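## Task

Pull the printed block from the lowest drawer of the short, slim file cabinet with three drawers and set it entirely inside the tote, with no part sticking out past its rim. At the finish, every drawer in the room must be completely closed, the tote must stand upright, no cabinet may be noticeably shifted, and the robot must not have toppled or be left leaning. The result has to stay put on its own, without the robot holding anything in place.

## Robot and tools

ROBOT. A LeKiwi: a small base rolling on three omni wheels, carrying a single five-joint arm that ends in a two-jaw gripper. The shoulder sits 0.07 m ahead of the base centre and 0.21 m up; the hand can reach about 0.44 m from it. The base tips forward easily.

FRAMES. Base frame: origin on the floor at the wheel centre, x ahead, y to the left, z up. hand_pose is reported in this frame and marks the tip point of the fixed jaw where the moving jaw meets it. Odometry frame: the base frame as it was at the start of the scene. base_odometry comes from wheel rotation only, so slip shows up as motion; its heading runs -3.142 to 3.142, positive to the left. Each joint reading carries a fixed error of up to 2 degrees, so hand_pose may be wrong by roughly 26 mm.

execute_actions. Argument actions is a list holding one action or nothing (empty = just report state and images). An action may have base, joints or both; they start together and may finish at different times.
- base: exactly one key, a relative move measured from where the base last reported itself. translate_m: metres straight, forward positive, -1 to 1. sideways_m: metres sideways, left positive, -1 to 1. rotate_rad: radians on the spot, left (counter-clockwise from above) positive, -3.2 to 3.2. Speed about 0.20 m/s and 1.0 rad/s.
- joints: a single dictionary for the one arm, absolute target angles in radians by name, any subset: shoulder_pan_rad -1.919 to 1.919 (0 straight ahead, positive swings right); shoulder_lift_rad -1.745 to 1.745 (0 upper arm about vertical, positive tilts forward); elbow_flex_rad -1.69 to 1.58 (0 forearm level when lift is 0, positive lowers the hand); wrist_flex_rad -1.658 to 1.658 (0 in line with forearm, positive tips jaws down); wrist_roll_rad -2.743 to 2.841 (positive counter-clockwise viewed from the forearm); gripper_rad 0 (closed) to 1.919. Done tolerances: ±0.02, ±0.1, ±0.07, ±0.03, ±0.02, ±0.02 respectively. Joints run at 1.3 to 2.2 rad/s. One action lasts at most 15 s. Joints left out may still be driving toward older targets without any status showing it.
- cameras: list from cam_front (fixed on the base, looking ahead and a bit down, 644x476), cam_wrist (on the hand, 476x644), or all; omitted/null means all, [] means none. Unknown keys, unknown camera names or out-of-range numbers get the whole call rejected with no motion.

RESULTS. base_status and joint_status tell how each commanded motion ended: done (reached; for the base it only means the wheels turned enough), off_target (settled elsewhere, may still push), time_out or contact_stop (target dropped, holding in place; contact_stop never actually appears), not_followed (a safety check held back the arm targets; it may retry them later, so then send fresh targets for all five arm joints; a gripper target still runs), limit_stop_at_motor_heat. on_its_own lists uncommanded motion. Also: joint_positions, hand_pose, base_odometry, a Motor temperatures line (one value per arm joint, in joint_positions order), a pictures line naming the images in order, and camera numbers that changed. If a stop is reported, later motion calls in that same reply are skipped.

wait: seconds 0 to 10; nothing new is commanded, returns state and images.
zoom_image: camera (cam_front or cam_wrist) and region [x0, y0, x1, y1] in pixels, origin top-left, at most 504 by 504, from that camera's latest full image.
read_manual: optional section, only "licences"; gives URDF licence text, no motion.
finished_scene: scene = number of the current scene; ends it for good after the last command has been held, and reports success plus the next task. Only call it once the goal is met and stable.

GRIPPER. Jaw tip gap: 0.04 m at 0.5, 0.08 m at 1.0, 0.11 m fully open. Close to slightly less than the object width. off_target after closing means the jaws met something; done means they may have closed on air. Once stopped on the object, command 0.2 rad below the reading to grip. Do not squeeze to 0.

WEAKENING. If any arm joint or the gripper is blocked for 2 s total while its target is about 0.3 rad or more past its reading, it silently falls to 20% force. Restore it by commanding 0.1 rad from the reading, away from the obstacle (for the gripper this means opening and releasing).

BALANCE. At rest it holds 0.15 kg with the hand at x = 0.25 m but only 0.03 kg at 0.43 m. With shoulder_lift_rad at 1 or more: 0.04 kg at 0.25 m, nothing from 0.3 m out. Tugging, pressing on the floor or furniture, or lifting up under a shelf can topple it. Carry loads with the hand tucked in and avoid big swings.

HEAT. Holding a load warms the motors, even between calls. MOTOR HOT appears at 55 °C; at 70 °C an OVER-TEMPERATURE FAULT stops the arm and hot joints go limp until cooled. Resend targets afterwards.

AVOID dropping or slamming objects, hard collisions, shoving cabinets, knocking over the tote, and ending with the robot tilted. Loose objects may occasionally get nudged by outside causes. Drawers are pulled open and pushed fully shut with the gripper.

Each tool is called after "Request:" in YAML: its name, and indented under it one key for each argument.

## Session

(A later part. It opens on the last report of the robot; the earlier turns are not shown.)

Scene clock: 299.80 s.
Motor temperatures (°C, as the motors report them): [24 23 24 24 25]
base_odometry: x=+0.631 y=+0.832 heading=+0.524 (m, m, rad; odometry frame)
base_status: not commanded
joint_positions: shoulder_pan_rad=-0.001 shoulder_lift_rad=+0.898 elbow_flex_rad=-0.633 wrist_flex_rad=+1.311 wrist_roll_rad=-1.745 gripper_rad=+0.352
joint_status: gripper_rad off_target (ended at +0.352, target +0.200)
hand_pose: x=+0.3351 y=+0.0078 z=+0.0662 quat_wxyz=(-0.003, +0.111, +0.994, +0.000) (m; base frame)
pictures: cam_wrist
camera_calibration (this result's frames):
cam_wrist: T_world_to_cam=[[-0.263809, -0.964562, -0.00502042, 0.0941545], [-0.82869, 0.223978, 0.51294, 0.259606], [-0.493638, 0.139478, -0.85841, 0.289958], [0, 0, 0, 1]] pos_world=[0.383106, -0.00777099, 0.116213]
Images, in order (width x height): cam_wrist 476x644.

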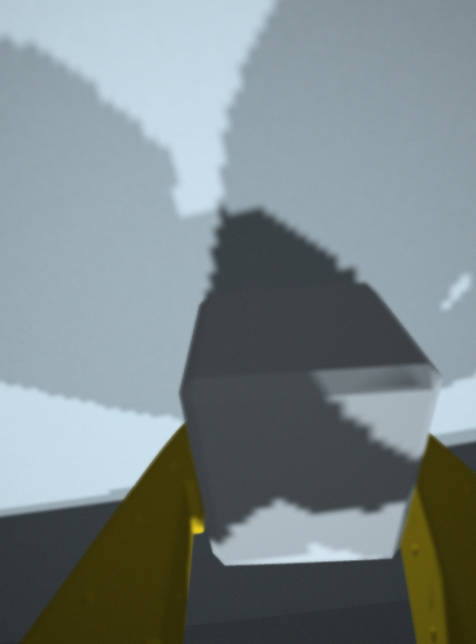

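Request:
execute_actions:
  actions:
    - {"joints":{"shoulder_lift_rad":0.3,"elbow_flex_rad":-0.3,"wrist_flex_rad":1.45,"gripper_rad":0.15}}
  cameras: ["cam_wrist"]

Request:
execute_actions:
  actions:
    - {"joints":{"shoulder_lift_rad":-0.3,"elbow_flex_rad":-0.3,"wrist_flex_rad":1.5}}
  cameras: ["cam_wrist"]

Scene clock: 308.97 s.
Motor temperatures (°C, as the motors report them): [24 23 24 24 25]
base_odometry: x=+0.631 y=+0.832 heading=+0.524 (m, m, rad; odometry frame)
base_status: not commanded
joint_positions: shoulder_pan_rad=-0.001 shoulder_lift_rad=+0.350 elbow_flex_rad=-0.295 wrist_flex_rad=+1.443 wrist_roll_rad=-1.745 gripper_rad=+0.349
joint_status: gripper_rad off_target (ended at +0.349, target +0.150); the others done
hand_pose: x=+0.3105 y=+0.0078 z=+0.1428 quat_wxyz=(+0.036, +0.111, +0.993, +0.004) (m; base frame)
pictures: cam_wrist
camera_calibration (this result's frames):
cam_wrist: T_world_to_cam=[[-0.262607, -0.964561, -0.0256941, 0.0906143], [-0.866243, 0.223942, 0.446623, 0.221134], [-0.425041, 0.139544, -0.894353, 0.327352], [0, 0, 0, 1]] pos_world=[0.35449, -0.00779815, 0.196333]
Images, in order (width x height): cam_wrist 476x644.

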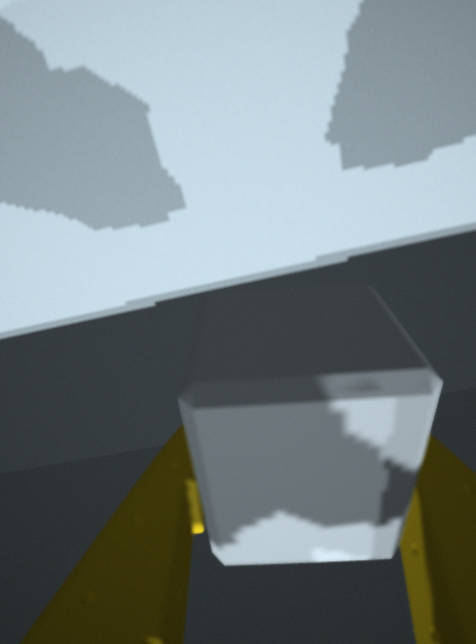

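Scene clock: 309.93 s.
Motor temperatures (°C, as the motors report them): [24 23 24 24 25]
base_odometry: x=+0.631 y=+0.832 heading=+0.524 (m, m, rad; odometry frame)
base_status: not commanded
joint_positions: shoulder_pan_rad=-0.001 shoulder_lift_rad=-0.266 elbow_flex_rad=-0.292 wrist_flex_rad=+1.496 wrist_roll_rad=-1.745 gripper_rad=+0.349
joint_status: all done
hand_pose: x=+0.3026 y=+0.0078 z=+0.2722 quat_wxyz=(+0.309, +0.105, +0.945, +0.035) (m; base frame)
pictures: cam_wrist
camera_calibration (this result's frames):
cam_wrist: T_world_to_cam=[[-0.208722, -0.96451, -0.161728, 0.112577], [-0.97121, 0.223842, -0.0815254, 0.331999], [0.114834, 0.140056, -0.983462, 0.300628], [0, 0, 0, 1]] pos_world=[0.311416, -0.00783904, 0.34093]
Images, in order (width x height): cam_wrist 476x644.

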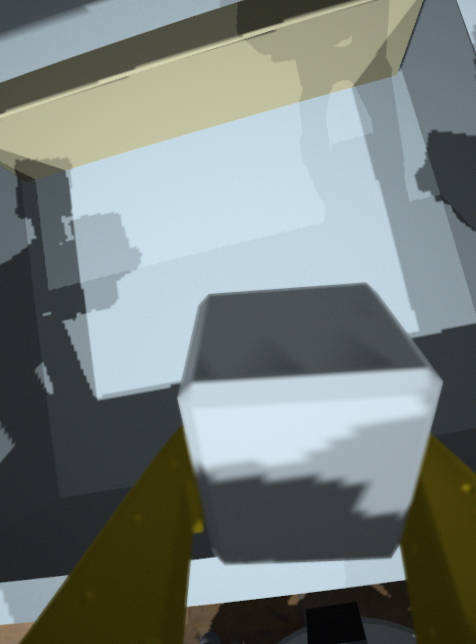

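Request:
execute_actions:
  actions:
    - {"base":{"translate_m":-0.17}}
  cameras: []

Request:
execute_actions:
  actions:
    - {"base":{"rotate_rad":-1.35},"joints":{"shoulder_lift_rad":-0.7,"elbow_flex_rad":0.1,"wrist_flex_rad":1.5,"wrist_roll_rad":-1.53}}
  cameras: []

Request:
execute_actions:
  actions:
    - {"base":{"translate_m":1.0}}

Scene clock: 335.03 s.
Motor temperatures (°C, as the motors report them): [24 24 24 24 25]
base_odometry: x=+0.484 y=+0.748 heading=+0.524 (m, m, rad; odometry frame)
base_status: done
joint_positions: shoulder_pan_rad=-0.001 shoulder_lift_rad=-0.266 elbow_flex_rad=-0.292 wrist_flex_rad=+1.496 wrist_roll_rad=-1.745 gripper_rad=+0.349
joint_status: not commanded
hand_pose: x=+0.3026 y=+0.0078 z=+0.2722 quat_wxyz=(+0.309, +0.105, +0.945, +0.035) (m; base frame)
pictures: none
No camera images: the call's "cameras" was empty. Leave "cameras" out to get every camera's image.

Scene clock: 337.37 s.
Motor temperatures (°C, as the motors report them): [24 24 24 24 25]
base_odometry: x=+0.484 y=+0.747 heading=-0.822 (m, m, rad; odometry frame)
base_status: done
joint_positions: shoulder_pan_rad=-0.001 shoulder_lift_rad=-0.680 elbow_flex_rad=+0.105 wrist_flex_rad=+1.496 wrist_roll_rad=-1.536 gripper_rad=+0.349
joint_status: all done
hand_pose: x=+0.2557 y=+0.0079 z=+0.2639 quat_wxyz=(+0.319, +0.006, +0.948, +0.002) (m; base frame)
pictures: none
No camera images: the call's "cameras" was empty. Leave "cameras" out to get every camera's image.

Scene clock: 343.33 s.
Motor temperatures (°C, as the motors report them): [24 24 24 24 25]
base_odometry: x=+1.165 y=+0.015 heading=-0.822 (m, m, rad; odometry frame)
base_status: done
joint_positions: shoulder_pan_rad=-0.001 shoulder_lift_rad=-0.680 elbow_flex_rad=+0.107 wrist_flex_rad=+1.496 wrist_roll_rad=-1.536 gripper_rad=+0.349
joint_status: not commanded
hand_pose: x=+0.2556 y=+0.0079 z=+0.2636 quat_wxyz=(+0.318, +0.006, +0.948, +0.002) (m; base frame)
pictures: cam_front, cam_wrist
camera_calibration (this result's frames):
cam_wrist: T_world_to_cam=[[-0.0423963, -0.998264, -0.0408818, 0.0273694], [-0.99242, 0.0468017, -0.113634, 0.300934], [0.11535, 0.0357542, -0.992681, 0.300623], [0, 0, 0, 1]] pos_world=[0.265136, 0.00248909, 0.333738]
Images, in order (width x height): cam_front 644x476, cam_wrist 476x644.

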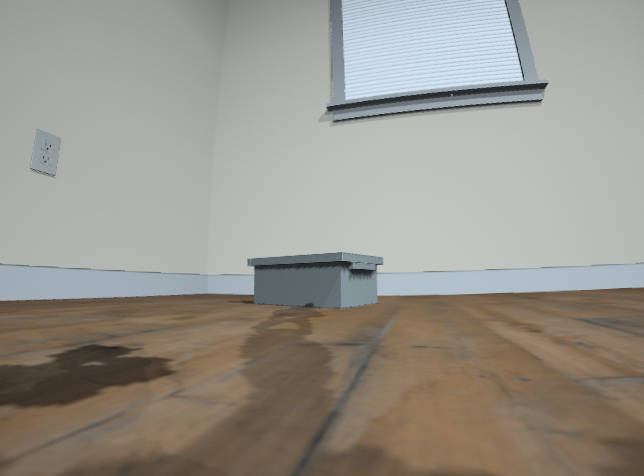

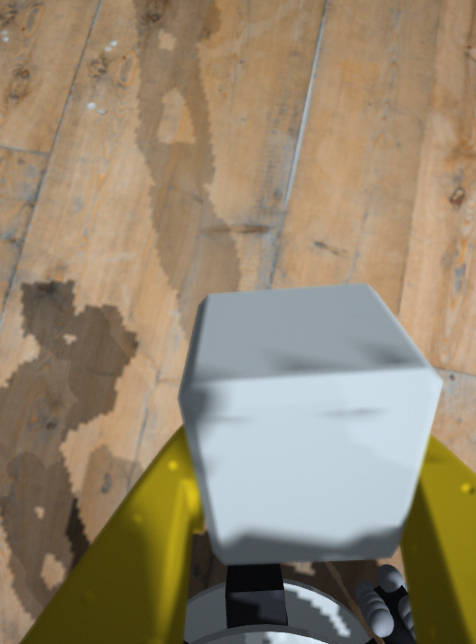

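Request:
execute_actions:
  actions:
    - {"base":{"translate_m":0.5}}

Scene clock: 362.23 s.
Motor temperatures (°C, as the motors report them): [24 24 24 24 25]
base_odometry: x=+1.505 y=-0.351 heading=-0.822 (m, m, rad; odometry frame)
base_status: done
joint_positions: shoulder_pan_rad=-0.001 shoulder_lift_rad=-0.680 elbow_flex_rad=+0.107 wrist_flex_rad=+1.496 wrist_roll_rad=-1.536 gripper_rad=+0.349
joint_status: not commanded
hand_pose: x=+0.2556 y=+0.0079 z=+0.2636 quat_wxyz=(+0.318, +0.006, +0.948, +0.002) (m; base frame)
pictures: cam_front, cam_wrist
camera_calibration (this result's frames):
cam_wrist: T_world_to_cam=[[-0.0423963, -0.998264, -0.0408818, 0.0273694], [-0.99242, 0.0468017, -0.113634, 0.300934], [0.11535, 0.0357542, -0.992681, 0.300623], [0, 0, 0, 1]] pos_world=[0.265136, 0.00248909, 0.333738]
Images, in order (width x height): cam_front 644x476, cam_wrist 476x644.

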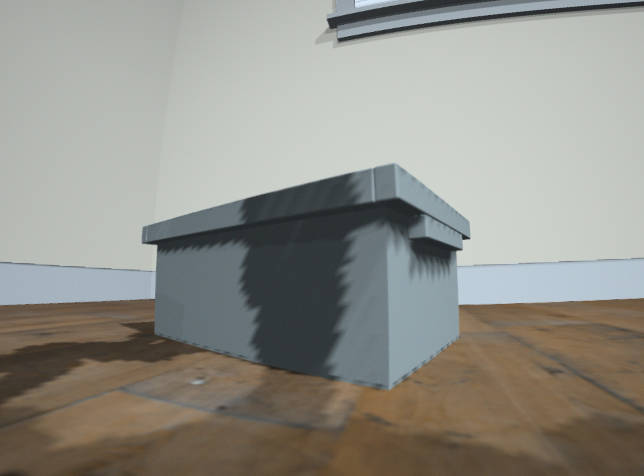

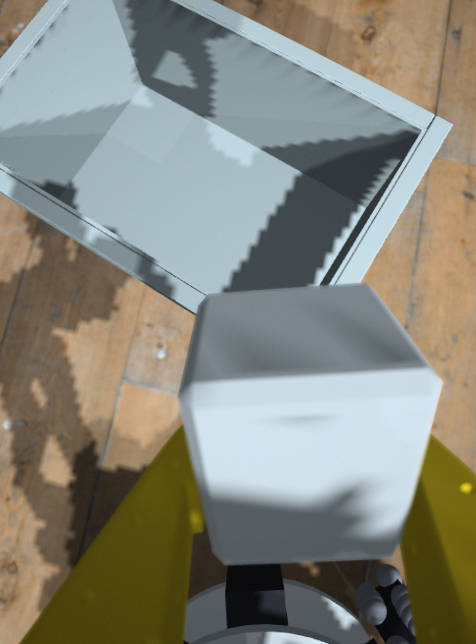

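Request:
execute_actions:
  actions:
    - {"base":{"sideways_m":0.05},"joints":{"shoulder_lift_rad":0.0,"elbow_flex_rad":-0.5,"wrist_flex_rad":1.5}}
  cameras: []

Request:
execute_actions:
  actions:
    - {"base":{"translate_m":0.09}}
  cameras: []

Request:
execute_actions:
  actions:
    - {"joints":{"shoulder_lift_rad":0.6,"elbow_flex_rad":-0.5,"wrist_flex_rad":1.2}}

Scene clock: 377.77 s.
Motor temperatures (°C, as the motors report them): [24 24 24 24 25]
base_odometry: x=+1.541 y=-0.317 heading=-0.824 (m, m, rad; odometry frame)
base_status: done
joint_positions: shoulder_pan_rad=-0.001 shoulder_lift_rad=+0.010 elbow_flex_rad=-0.465 wrist_flex_rad=+1.496 wrist_roll_rad=-1.536 gripper_rad=+0.349
joint_status: all done
hand_pose: x=+0.3264 y=+0.0080 z=+0.2467 quat_wxyz=(+0.262, +0.006, +0.965, +0.002) (m; base frame)
pictures: none
No camera images: the call's "cameras" was empty. Leave "cameras" out to get every camera's image.

Scene clock: 379.17 s.
Motor temperatures (°C, as the motors report them): [24 24 24 24 25]
base_odometry: x=+1.602 y=-0.383 heading=-0.824 (m, m, rad; odometry frame)
base_status: done
joint_positions: shoulder_pan_rad=-0.001 shoulder_lift_rad=+0.010 elbow_flex_rad=-0.467 wrist_flex_rad=+1.496 wrist_roll_rad=-1.536 gripper_rad=+0.349
joint_status: not commanded
hand_pose: x=+0.3265 y=+0.0080 z=+0.2470 quat_wxyz=(+0.263, +0.006, +0.965, +0.002) (m; base frame)
pictures: none
No camera images: the call's "cameras" was empty. Leave "cameras" out to get every camera's image.

Scene clock: 380.10 s.
Motor temperatures (°C, as the motors report them): [24 24 24 24 25]
base_odometry: x=+1.602 y=-0.383 heading=-0.824 (m, m, rad; odometry frame)
base_status: not commanded
joint_positions: shoulder_pan_rad=-0.001 shoulder_lift_rad=+0.622 elbow_flex_rad=-0.469 wrist_flex_rad=+1.211 wrist_roll_rad=-1.536 gripper_rad=+0.349
joint_status: all done
hand_pose: x=+0.3526 y=+0.0080 z=+0.1115 quat_wxyz=(+0.103, +0.007, +0.995, +0.001) (m; base frame)
pictures: cam_front, cam_wrist
camera_calibration (this result's frames):
cam_wrist: T_world_to_cam=[[-0.055714, -0.998277, -0.0184248, 0.0275483], [-0.945726, 0.046846, 0.321571, 0.314923], [-0.320154, 0.0353408, -0.946706, 0.286896], [0, 0, 0, 1]] pos_world=[0.391217, 0.00260877, 0.170844]
Images, in order (width x height): cam_front 644x476, cam_wrist 476x644.

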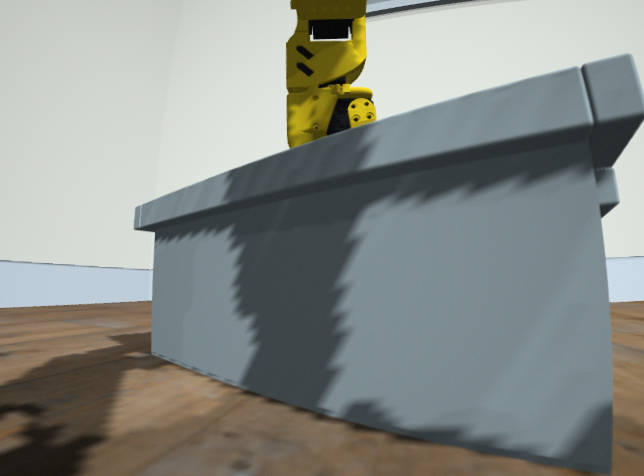

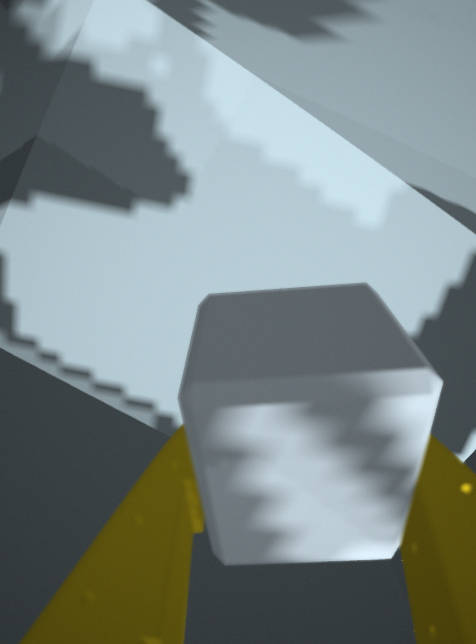

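Inside. Lower a bit and release.

Request:
execute_actions:
  actions:
    - {"joints":{"shoulder_lift_rad":0.85,"elbow_flex_rad":-0.55,"wrist_flex_rad":1.15}}
  cameras: []

Request:
execute_actions:
  actions:
    - {"joints":{"gripper_rad":0.65}}
  cameras: []

Request:
execute_actions:
  actions:
    - {"joints":{"shoulder_lift_rad":-0.1,"elbow_flex_rad":-0.4,"wrist_flex_rad":1.5}}
  cameras: ["cam_wrist"]

Scene clock: 390.97 s.
Motor temperatures (°C, as the motors report them): [24 24 24 24 25]
base_odometry: x=+1.602 y=-0.383 heading=-0.824 (m, m, rad; odometry frame)
base_status: not commanded
joint_positions: shoulder_pan_rad=-0.001 shoulder_lift_rad=+0.873 elbow_flex_rad=-0.518 wrist_flex_rad=+1.159 wrist_roll_rad=-1.536 gripper_rad=+0.349
joint_status: all done
hand_pose: x=+0.3388 y=+0.0080 z=+0.0573 quat_wxyz=(+0.028, +0.007, +1.000, +0.000) (m; base frame)
pictures: none
No camera images: the call's "cameras" was empty. Leave "cameras" out to get every camera's image.

Scene clock: 391.77 s.
Motor temperatures (°C, as the motors report them): [24 24 24 24 25]
base_odometry: x=+1.602 y=-0.383 heading=-0.824 (m, m, rad; odometry frame)
base_status: not commanded
joint_positions: shoulder_pan_rad=-0.001 shoulder_lift_rad=+0.873 elbow_flex_rad=-0.519 wrist_flex_rad=+1.159 wrist_roll_rad=-1.536 gripper_rad=+0.638
joint_status: all done
hand_pose: x=+0.3391 y=+0.0080 z=+0.0575 quat_wxyz=(+0.029, +0.007, +1.000, +0.000) (m; base frame)
pictures: none
No camera images: the call's "cameras" was empty. Leave "cameras" out to get every camera's image.

Scene clock: 392.90 s.
Motor temperatures (°C, as the motors report them): [24 24 24 24 25]
base_odometry: x=+1.602 y=-0.383 heading=-0.824 (m, m, rad; odometry frame)
base_status: not commanded
joint_positions: shoulder_pan_rad=-0.001 shoulder_lift_rad=-0.062 elbow_flex_rad=-0.395 wrist_flex_rad=+1.496 wrist_roll_rad=-1.536 gripper_rad=+0.638
joint_status: all done
hand_pose: x=+0.3184 y=+0.0080 z=+0.2488 quat_wxyz=(+0.263, +0.006, +0.965, +0.002) (m; base frame)
pictures: cam_wrist
camera_calibration (this result's frames):
cam_wrist: T_world_to_cam=[[-0.0468574, -0.998268, -0.0355626, 0.0295804], [-0.998901, 0.0467956, 0.00256883, 0.334655], [-0.000900209, 0.0356439, -0.999364, 0.317374], [0, 0, 0, 1]] pos_world=[0.335959, 0.00255632, 0.317364]
Images, in order (width x height): cam_wrist 476x644.

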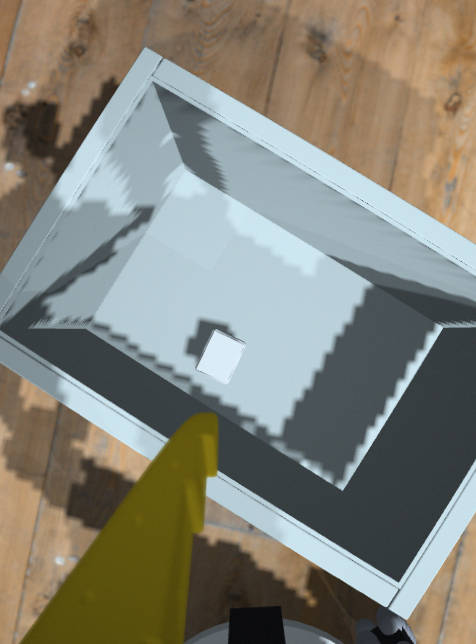

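Request:
execute_actions:
  actions:
    - {"base":{"translate_m":-0.2}}
  cameras: []

Request:
execute_actions:
  actions:
    - {"base":{"rotate_rad":0.075}}
  cameras: []

Request:
execute_actions:
  actions:
    - {"base":{"translate_m":-1.0},"joints":{"shoulder_pan_rad":0,"shoulder_lift_rad":-0.4,"elbow_flex_rad":1.5,"wrist_flex_rad":-0.45,"wrist_roll_rad":0,"gripper_rad":0.4}}
  cameras: []

Request:
execute_actions:
  actions:
    - {"base":{"translate_m":-0.42}}
  cameras: []

Request:
execute_actions:
  actions:
    - {"base":{"rotate_rad":1.273}}

Scene clock: 413.83 s.
Motor temperatures (°C, as the motors report them): [24 24 25 24 25]
base_odometry: x=+1.466 y=-0.236 heading=-0.824 (m, m, rad; odometry frame)
base_status: done
joint_positions: shoulder_pan_rad=-0.001 shoulder_lift_rad=-0.062 elbow_flex_rad=-0.395 wrist_flex_rad=+1.496 wrist_roll_rad=-1.536 gripper_rad=+0.638
joint_status: not commanded
hand_pose: x=+0.3184 y=+0.0080 z=+0.2488 quat_wxyz=(+0.263, +0.006, +0.965, +0.002) (m; base frame)
pictures: none
No camera images: the call's "cameras" was empty. Leave "cameras" out to get every camera's image.

Scene clock: 414.57 s.
Motor temperatures (°C, as the motors report them): [24 24 25 24 25]
base_odometry: x=+1.466 y=-0.236 heading=-0.752 (m, m, rad; odometry frame)
base_status: done
joint_positions: shoulder_pan_rad=-0.001 shoulder_lift_rad=-0.062 elbow_flex_rad=-0.395 wrist_flex_rad=+1.496 wrist_roll_rad=-1.536 gripper_rad=+0.638
joint_status: not commanded
hand_pose: x=+0.3184 y=+0.0080 z=+0.2488 quat_wxyz=(+0.263, +0.006, +0.965, +0.002) (m; base frame)
pictures: none
No camera images: the call's "cameras" was empty. Leave "cameras" out to get every camera's image.

Scene clock: 420.53 s.
Motor temperatures (°C, as the motors report them): [24 24 25 24 25]
base_odometry: x=+0.736 y=+0.447 heading=-0.752 (m, m, rad; odometry frame)
base_status: done
joint_positions: shoulder_pan_rad=-0.001 shoulder_lift_rad=-0.380 elbow_flex_rad=+1.503 wrist_flex_rad=-0.436 wrist_roll_rad=-0.006 gripper_rad=+0.411
joint_status: all done
hand_pose: x=+0.2640 y=+0.0002 z=+0.0966 quat_wxyz=(+0.311, -0.622, +0.656, -0.294) (m; base frame)
pictures: none
No camera images: the call's "cameras" was empty. Leave "cameras" out to get every camera's image.

Scene clock: 423.60 s.
Motor temperatures (°C, as the motors report them): [24 24 25 24 25]
base_odometry: x=+0.430 y=+0.734 heading=-0.752 (m, m, rad; odometry frame)
base_status: done
joint_positions: shoulder_pan_rad=-0.001 shoulder_lift_rad=-0.380 elbow_flex_rad=+1.503 wrist_flex_rad=-0.436 wrist_roll_rad=-0.006 gripper_rad=+0.411
joint_status: not commanded
hand_pose: x=+0.2640 y=+0.0002 z=+0.0966 quat_wxyz=(+0.311, -0.622, +0.656, -0.294) (m; base frame)
pictures: none
No camera images: the call's "cameras" was empty. Leave "cameras" out to get every camera's image.

Scene clock: 425.83 s.
Motor temperatures (°C, as the motors report them): [24 24 25 24 25]
base_odometry: x=+0.430 y=+0.734 heading=+0.517 (m, m, rad; odometry frame)
base_status: done
joint_positions: shoulder_pan_rad=-0.001 shoulder_lift_rad=-0.380 elbow_flex_rad=+1.503 wrist_flex_rad=-0.436 wrist_roll_rad=-0.006 gripper_rad=+0.411
joint_status: not commanded
hand_pose: x=+0.2640 y=+0.0002 z=+0.0966 quat_wxyz=(+0.311, -0.622, +0.656, -0.294) (m; base frame)
pictures: cam_front, cam_wrist
camera_calibration (this result's frames):
cam_wrist: T_world_to_cam=[[0.635678, -0.0983865, 0.765659, -0.243898], [-0.444527, -0.857545, 0.258869, 0.110147], [0.631117, -0.504913, -0.588858, -0.0408068], [0, 0, 0, 1]] pos_world=[0.229758, 0.0498561, 0.134199]
Images, in order (width x height): cam_front 644x476, cam_wrist 476x644.

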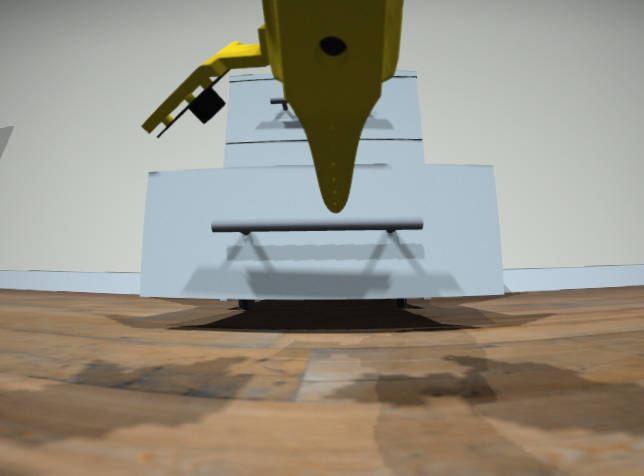

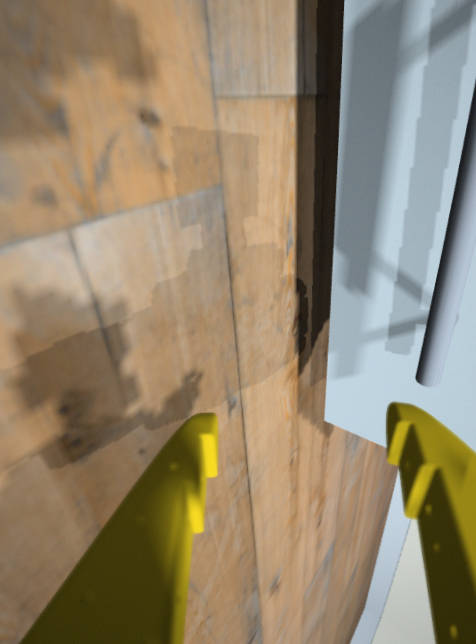

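Request:
execute_actions:
  actions:
    - {"base":{"translate_m":0.18}}

Request:
execute_actions:
  actions:
    - {"base":{"translate_m":0.22}}

Scene clock: 435.80 s.
Motor temperatures (°C, as the motors report them): [24 24 25 24 25]
base_odometry: x=+0.586 y=+0.822 heading=+0.517 (m, m, rad; odometry frame)
base_status: done
joint_positions: shoulder_pan_rad=-0.001 shoulder_lift_rad=-0.381 elbow_flex_rad=+1.523 wrist_flex_rad=-0.436 wrist_roll_rad=-0.006 gripper_rad=+0.407
joint_status: not commanded
hand_pose: x=+0.2596 y=+0.0002 z=+0.0933 quat_wxyz=(+0.305, -0.625, +0.659, -0.288) (m; base frame)
pictures: cam_front, cam_wrist
camera_calibration (this result's frames):
cam_wrist: T_world_to_cam=[[0.649664, -0.0983732, 0.75383, -0.241076], [-0.439686, -0.85754, 0.267022, 0.10704], [0.620172, -0.504923, -0.600366, -0.0360915], [0, 0, 0, 1]] pos_world=[0.226066, 0.0498525, 0.13148]
Images, in order (width x height): cam_front 644x476, cam_wrist 476x644.

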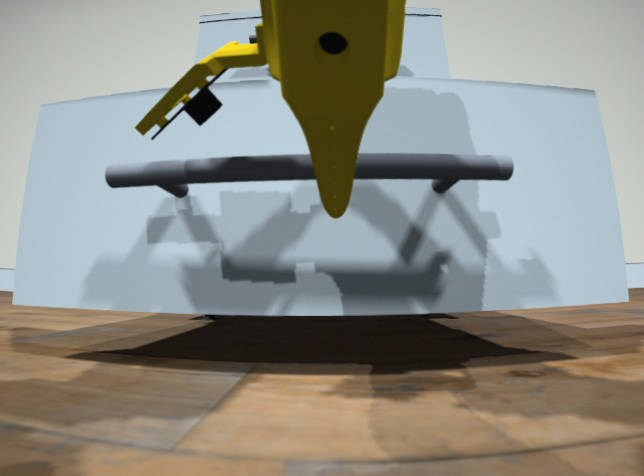

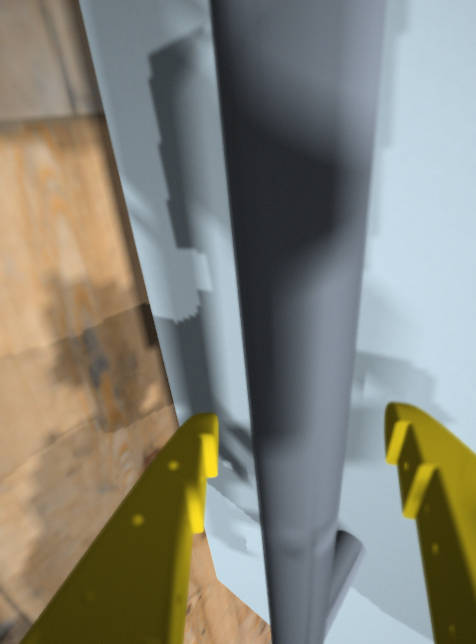

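Scene clock: 437.87 s.
Motor temperatures (°C, as the motors report them): [24 24 25 24 25]
base_odometry: x=+0.777 y=+0.931 heading=+0.517 (m, m, rad; odometry frame)
base_status: done
joint_positions: shoulder_pan_rad=-0.001 shoulder_lift_rad=-0.381 elbow_flex_rad=+1.524 wrist_flex_rad=-0.436 wrist_roll_rad=-0.006 gripper_rad=+0.406
joint_status: not commanded
hand_pose: x=+0.2592 y=+0.0002 z=+0.0930 quat_wxyz=(+0.304, -0.625, +0.659, -0.288) (m; base frame)
pictures: cam_front, cam_wrist
camera_calibration (this result's frames):
cam_wrist: T_world_to_cam=[[0.650819, -0.0983721, 0.752833, -0.240848], [-0.439276, -0.85754, 0.267698, 0.106788], [0.61925, -0.504924, -0.601316, -0.0357088], [0, 0, 0, 1]] pos_world=[0.225771, 0.0498523, 0.131259]
Images, in order (width x height): cam_front 644x476, cam_wrist 476x644.

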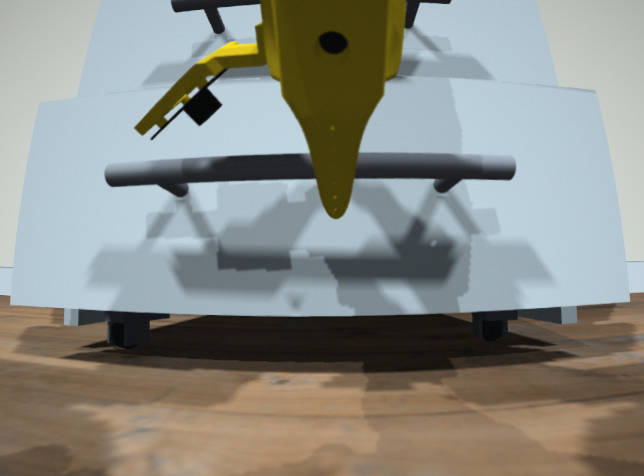

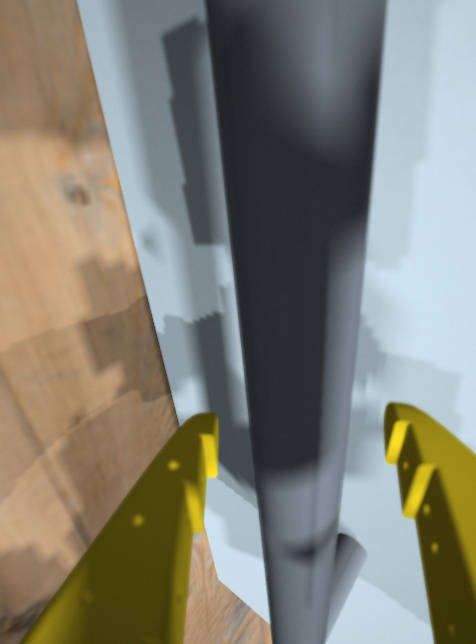

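Request:
execute_actions:
  actions:
    - {"base":{"translate_m":0.035}}

Scene clock: 455.40 s.
Motor temperatures (°C, as the motors report them): [24 24 25 24 25]
base_odometry: x=+0.807 y=+0.948 heading=+0.517 (m, m, rad; odometry frame)
base_status: done
joint_positions: shoulder_pan_rad=-0.001 shoulder_lift_rad=-0.381 elbow_flex_rad=+1.524 wrist_flex_rad=-0.436 wrist_roll_rad=-0.006 gripper_rad=+0.406
joint_status: not commanded
hand_pose: x=+0.2592 y=+0.0002 z=+0.0930 quat_wxyz=(+0.304, -0.625, +0.659, -0.288) (m; base frame)
pictures: cam_front, cam_wrist
camera_calibration (this result's frames):
cam_wrist: T_world_to_cam=[[0.650819, -0.0983721, 0.752833, -0.240848], [-0.439276, -0.85754, 0.267698, 0.106788], [0.61925, -0.504924, -0.601316, -0.0357088], [0, 0, 0, 1]] pos_world=[0.225771, 0.0498523, 0.131259]
Images, in order (width x height): cam_front 644x476, cam_wrist 476x644.

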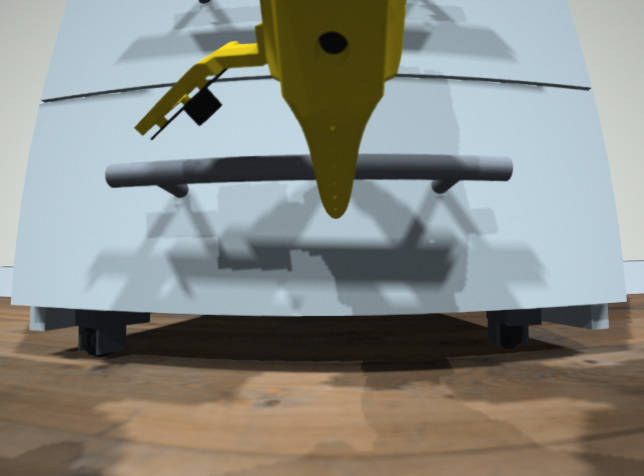

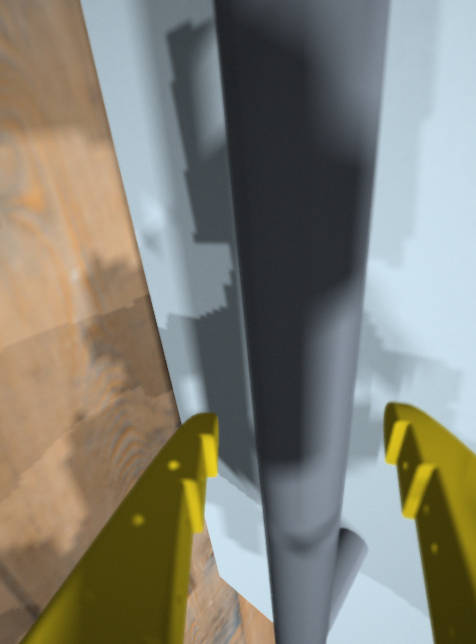

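Request:
execute_actions:
  actions:
    - {"base":{"translate_m":0.012}}
  cameras: ["cam_front"]

Request:
execute_actions:
  actions:
    - {"base":{"translate_m":-0.12}}
  cameras: ["cam_front"]

Request:
execute_actions:
  actions:
    - {"joints":{"shoulder_lift_rad":-0.3,"elbow_flex_rad":-0.3,"wrist_flex_rad":1.5,"wrist_roll_rad":-1.53}}

Scene clock: 466.27 s.
Motor temperatures (°C, as the motors report them): [24 24 25 24 25]
base_odometry: x=+0.817 y=+0.953 heading=+0.517 (m, m, rad; odometry frame)
base_status: done
joint_positions: shoulder_pan_rad=-0.001 shoulder_lift_rad=-0.381 elbow_flex_rad=+1.527 wrist_flex_rad=-0.436 wrist_roll_rad=-0.006 gripper_rad=+0.405
joint_status: not commanded
hand_pose: x=+0.2585 y=+0.0002 z=+0.0925 quat_wxyz=(+0.303, -0.625, +0.659, -0.287) (m; base frame)
pictures: cam_front
Images, in order (width x height): cam_front 644x476.

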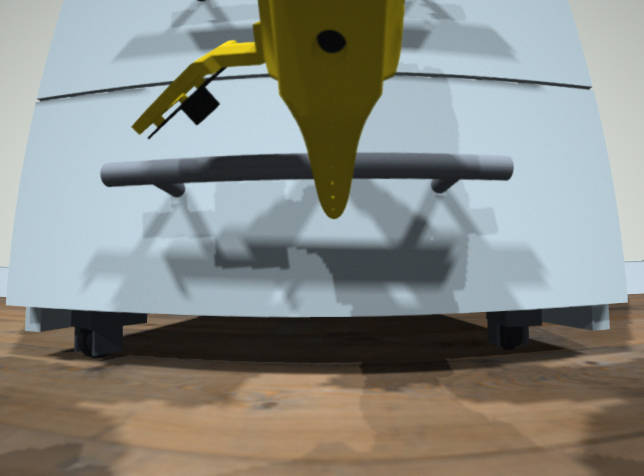

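Scene clock: 467.83 s.
Motor temperatures (°C, as the motors report them): [24 24 25 24 25]
base_odometry: x=+0.713 y=+0.894 heading=+0.517 (m, m, rad; odometry frame)
base_status: done
joint_positions: shoulder_pan_rad=-0.001 shoulder_lift_rad=-0.384 elbow_flex_rad=+1.516 wrist_flex_rad=-0.440 wrist_roll_rad=-0.006 gripper_rad=+0.405
joint_status: not commanded
hand_pose: x=+0.2617 y=+0.0002 z=+0.0953 quat_wxyz=(+0.309, -0.623, +0.657, -0.292) (m; base frame)
pictures: cam_front
Images, in order (width x height): cam_front 644x476.

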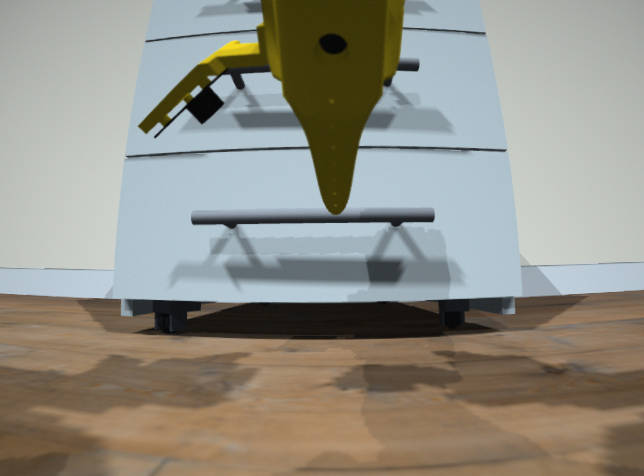

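Scene clock: 469.77 s.
Motor temperatures (°C, as the motors report them): [24 24 25 24 25]
base_odometry: x=+0.713 y=+0.894 heading=+0.517 (m, m, rad; odometry frame)
base_status: not commanded
joint_positions: shoulder_pan_rad=-0.001 shoulder_lift_rad=-0.272 elbow_flex_rad=-0.269 wrist_flex_rad=+1.495 wrist_roll_rad=-1.523 gripper_rad=+0.400
joint_status: all done
hand_pose: x=+0.2998 y=+0.0079 z=+0.2678 quat_wxyz=(+0.304, +0.000, +0.953, +0.000) (m; base frame)
pictures: cam_front, cam_wrist
camera_calibration (this result's frames):
cam_wrist: T_world_to_cam=[[-0.0323887, -0.998977, -0.0315506, 0.0239603], [-0.995898, 0.0349252, -0.083474, 0.338259], [0.0844906, 0.0287176, -0.99601, 0.309964], [0, 0, 0, 1]] pos_world=[0.311459, 0.00322061, 0.337719]
Images, in order (width x height): cam_front 644x476, cam_wrist 476x644.

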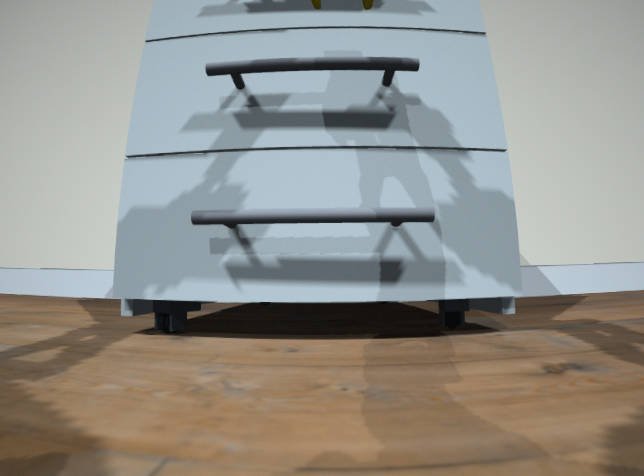

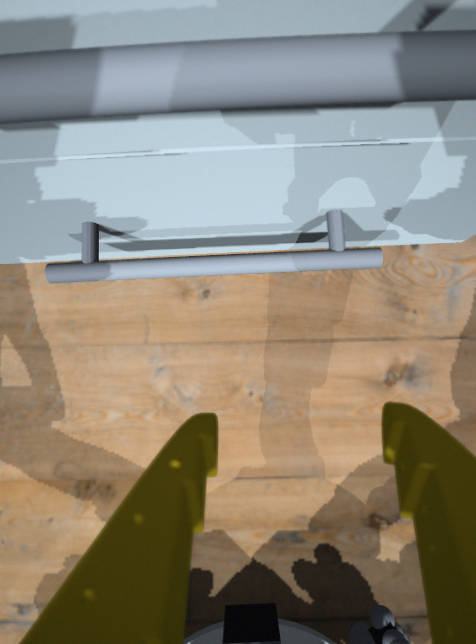

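Request:
finished_scene:
  scene: 1

The scene is finished: the task was done.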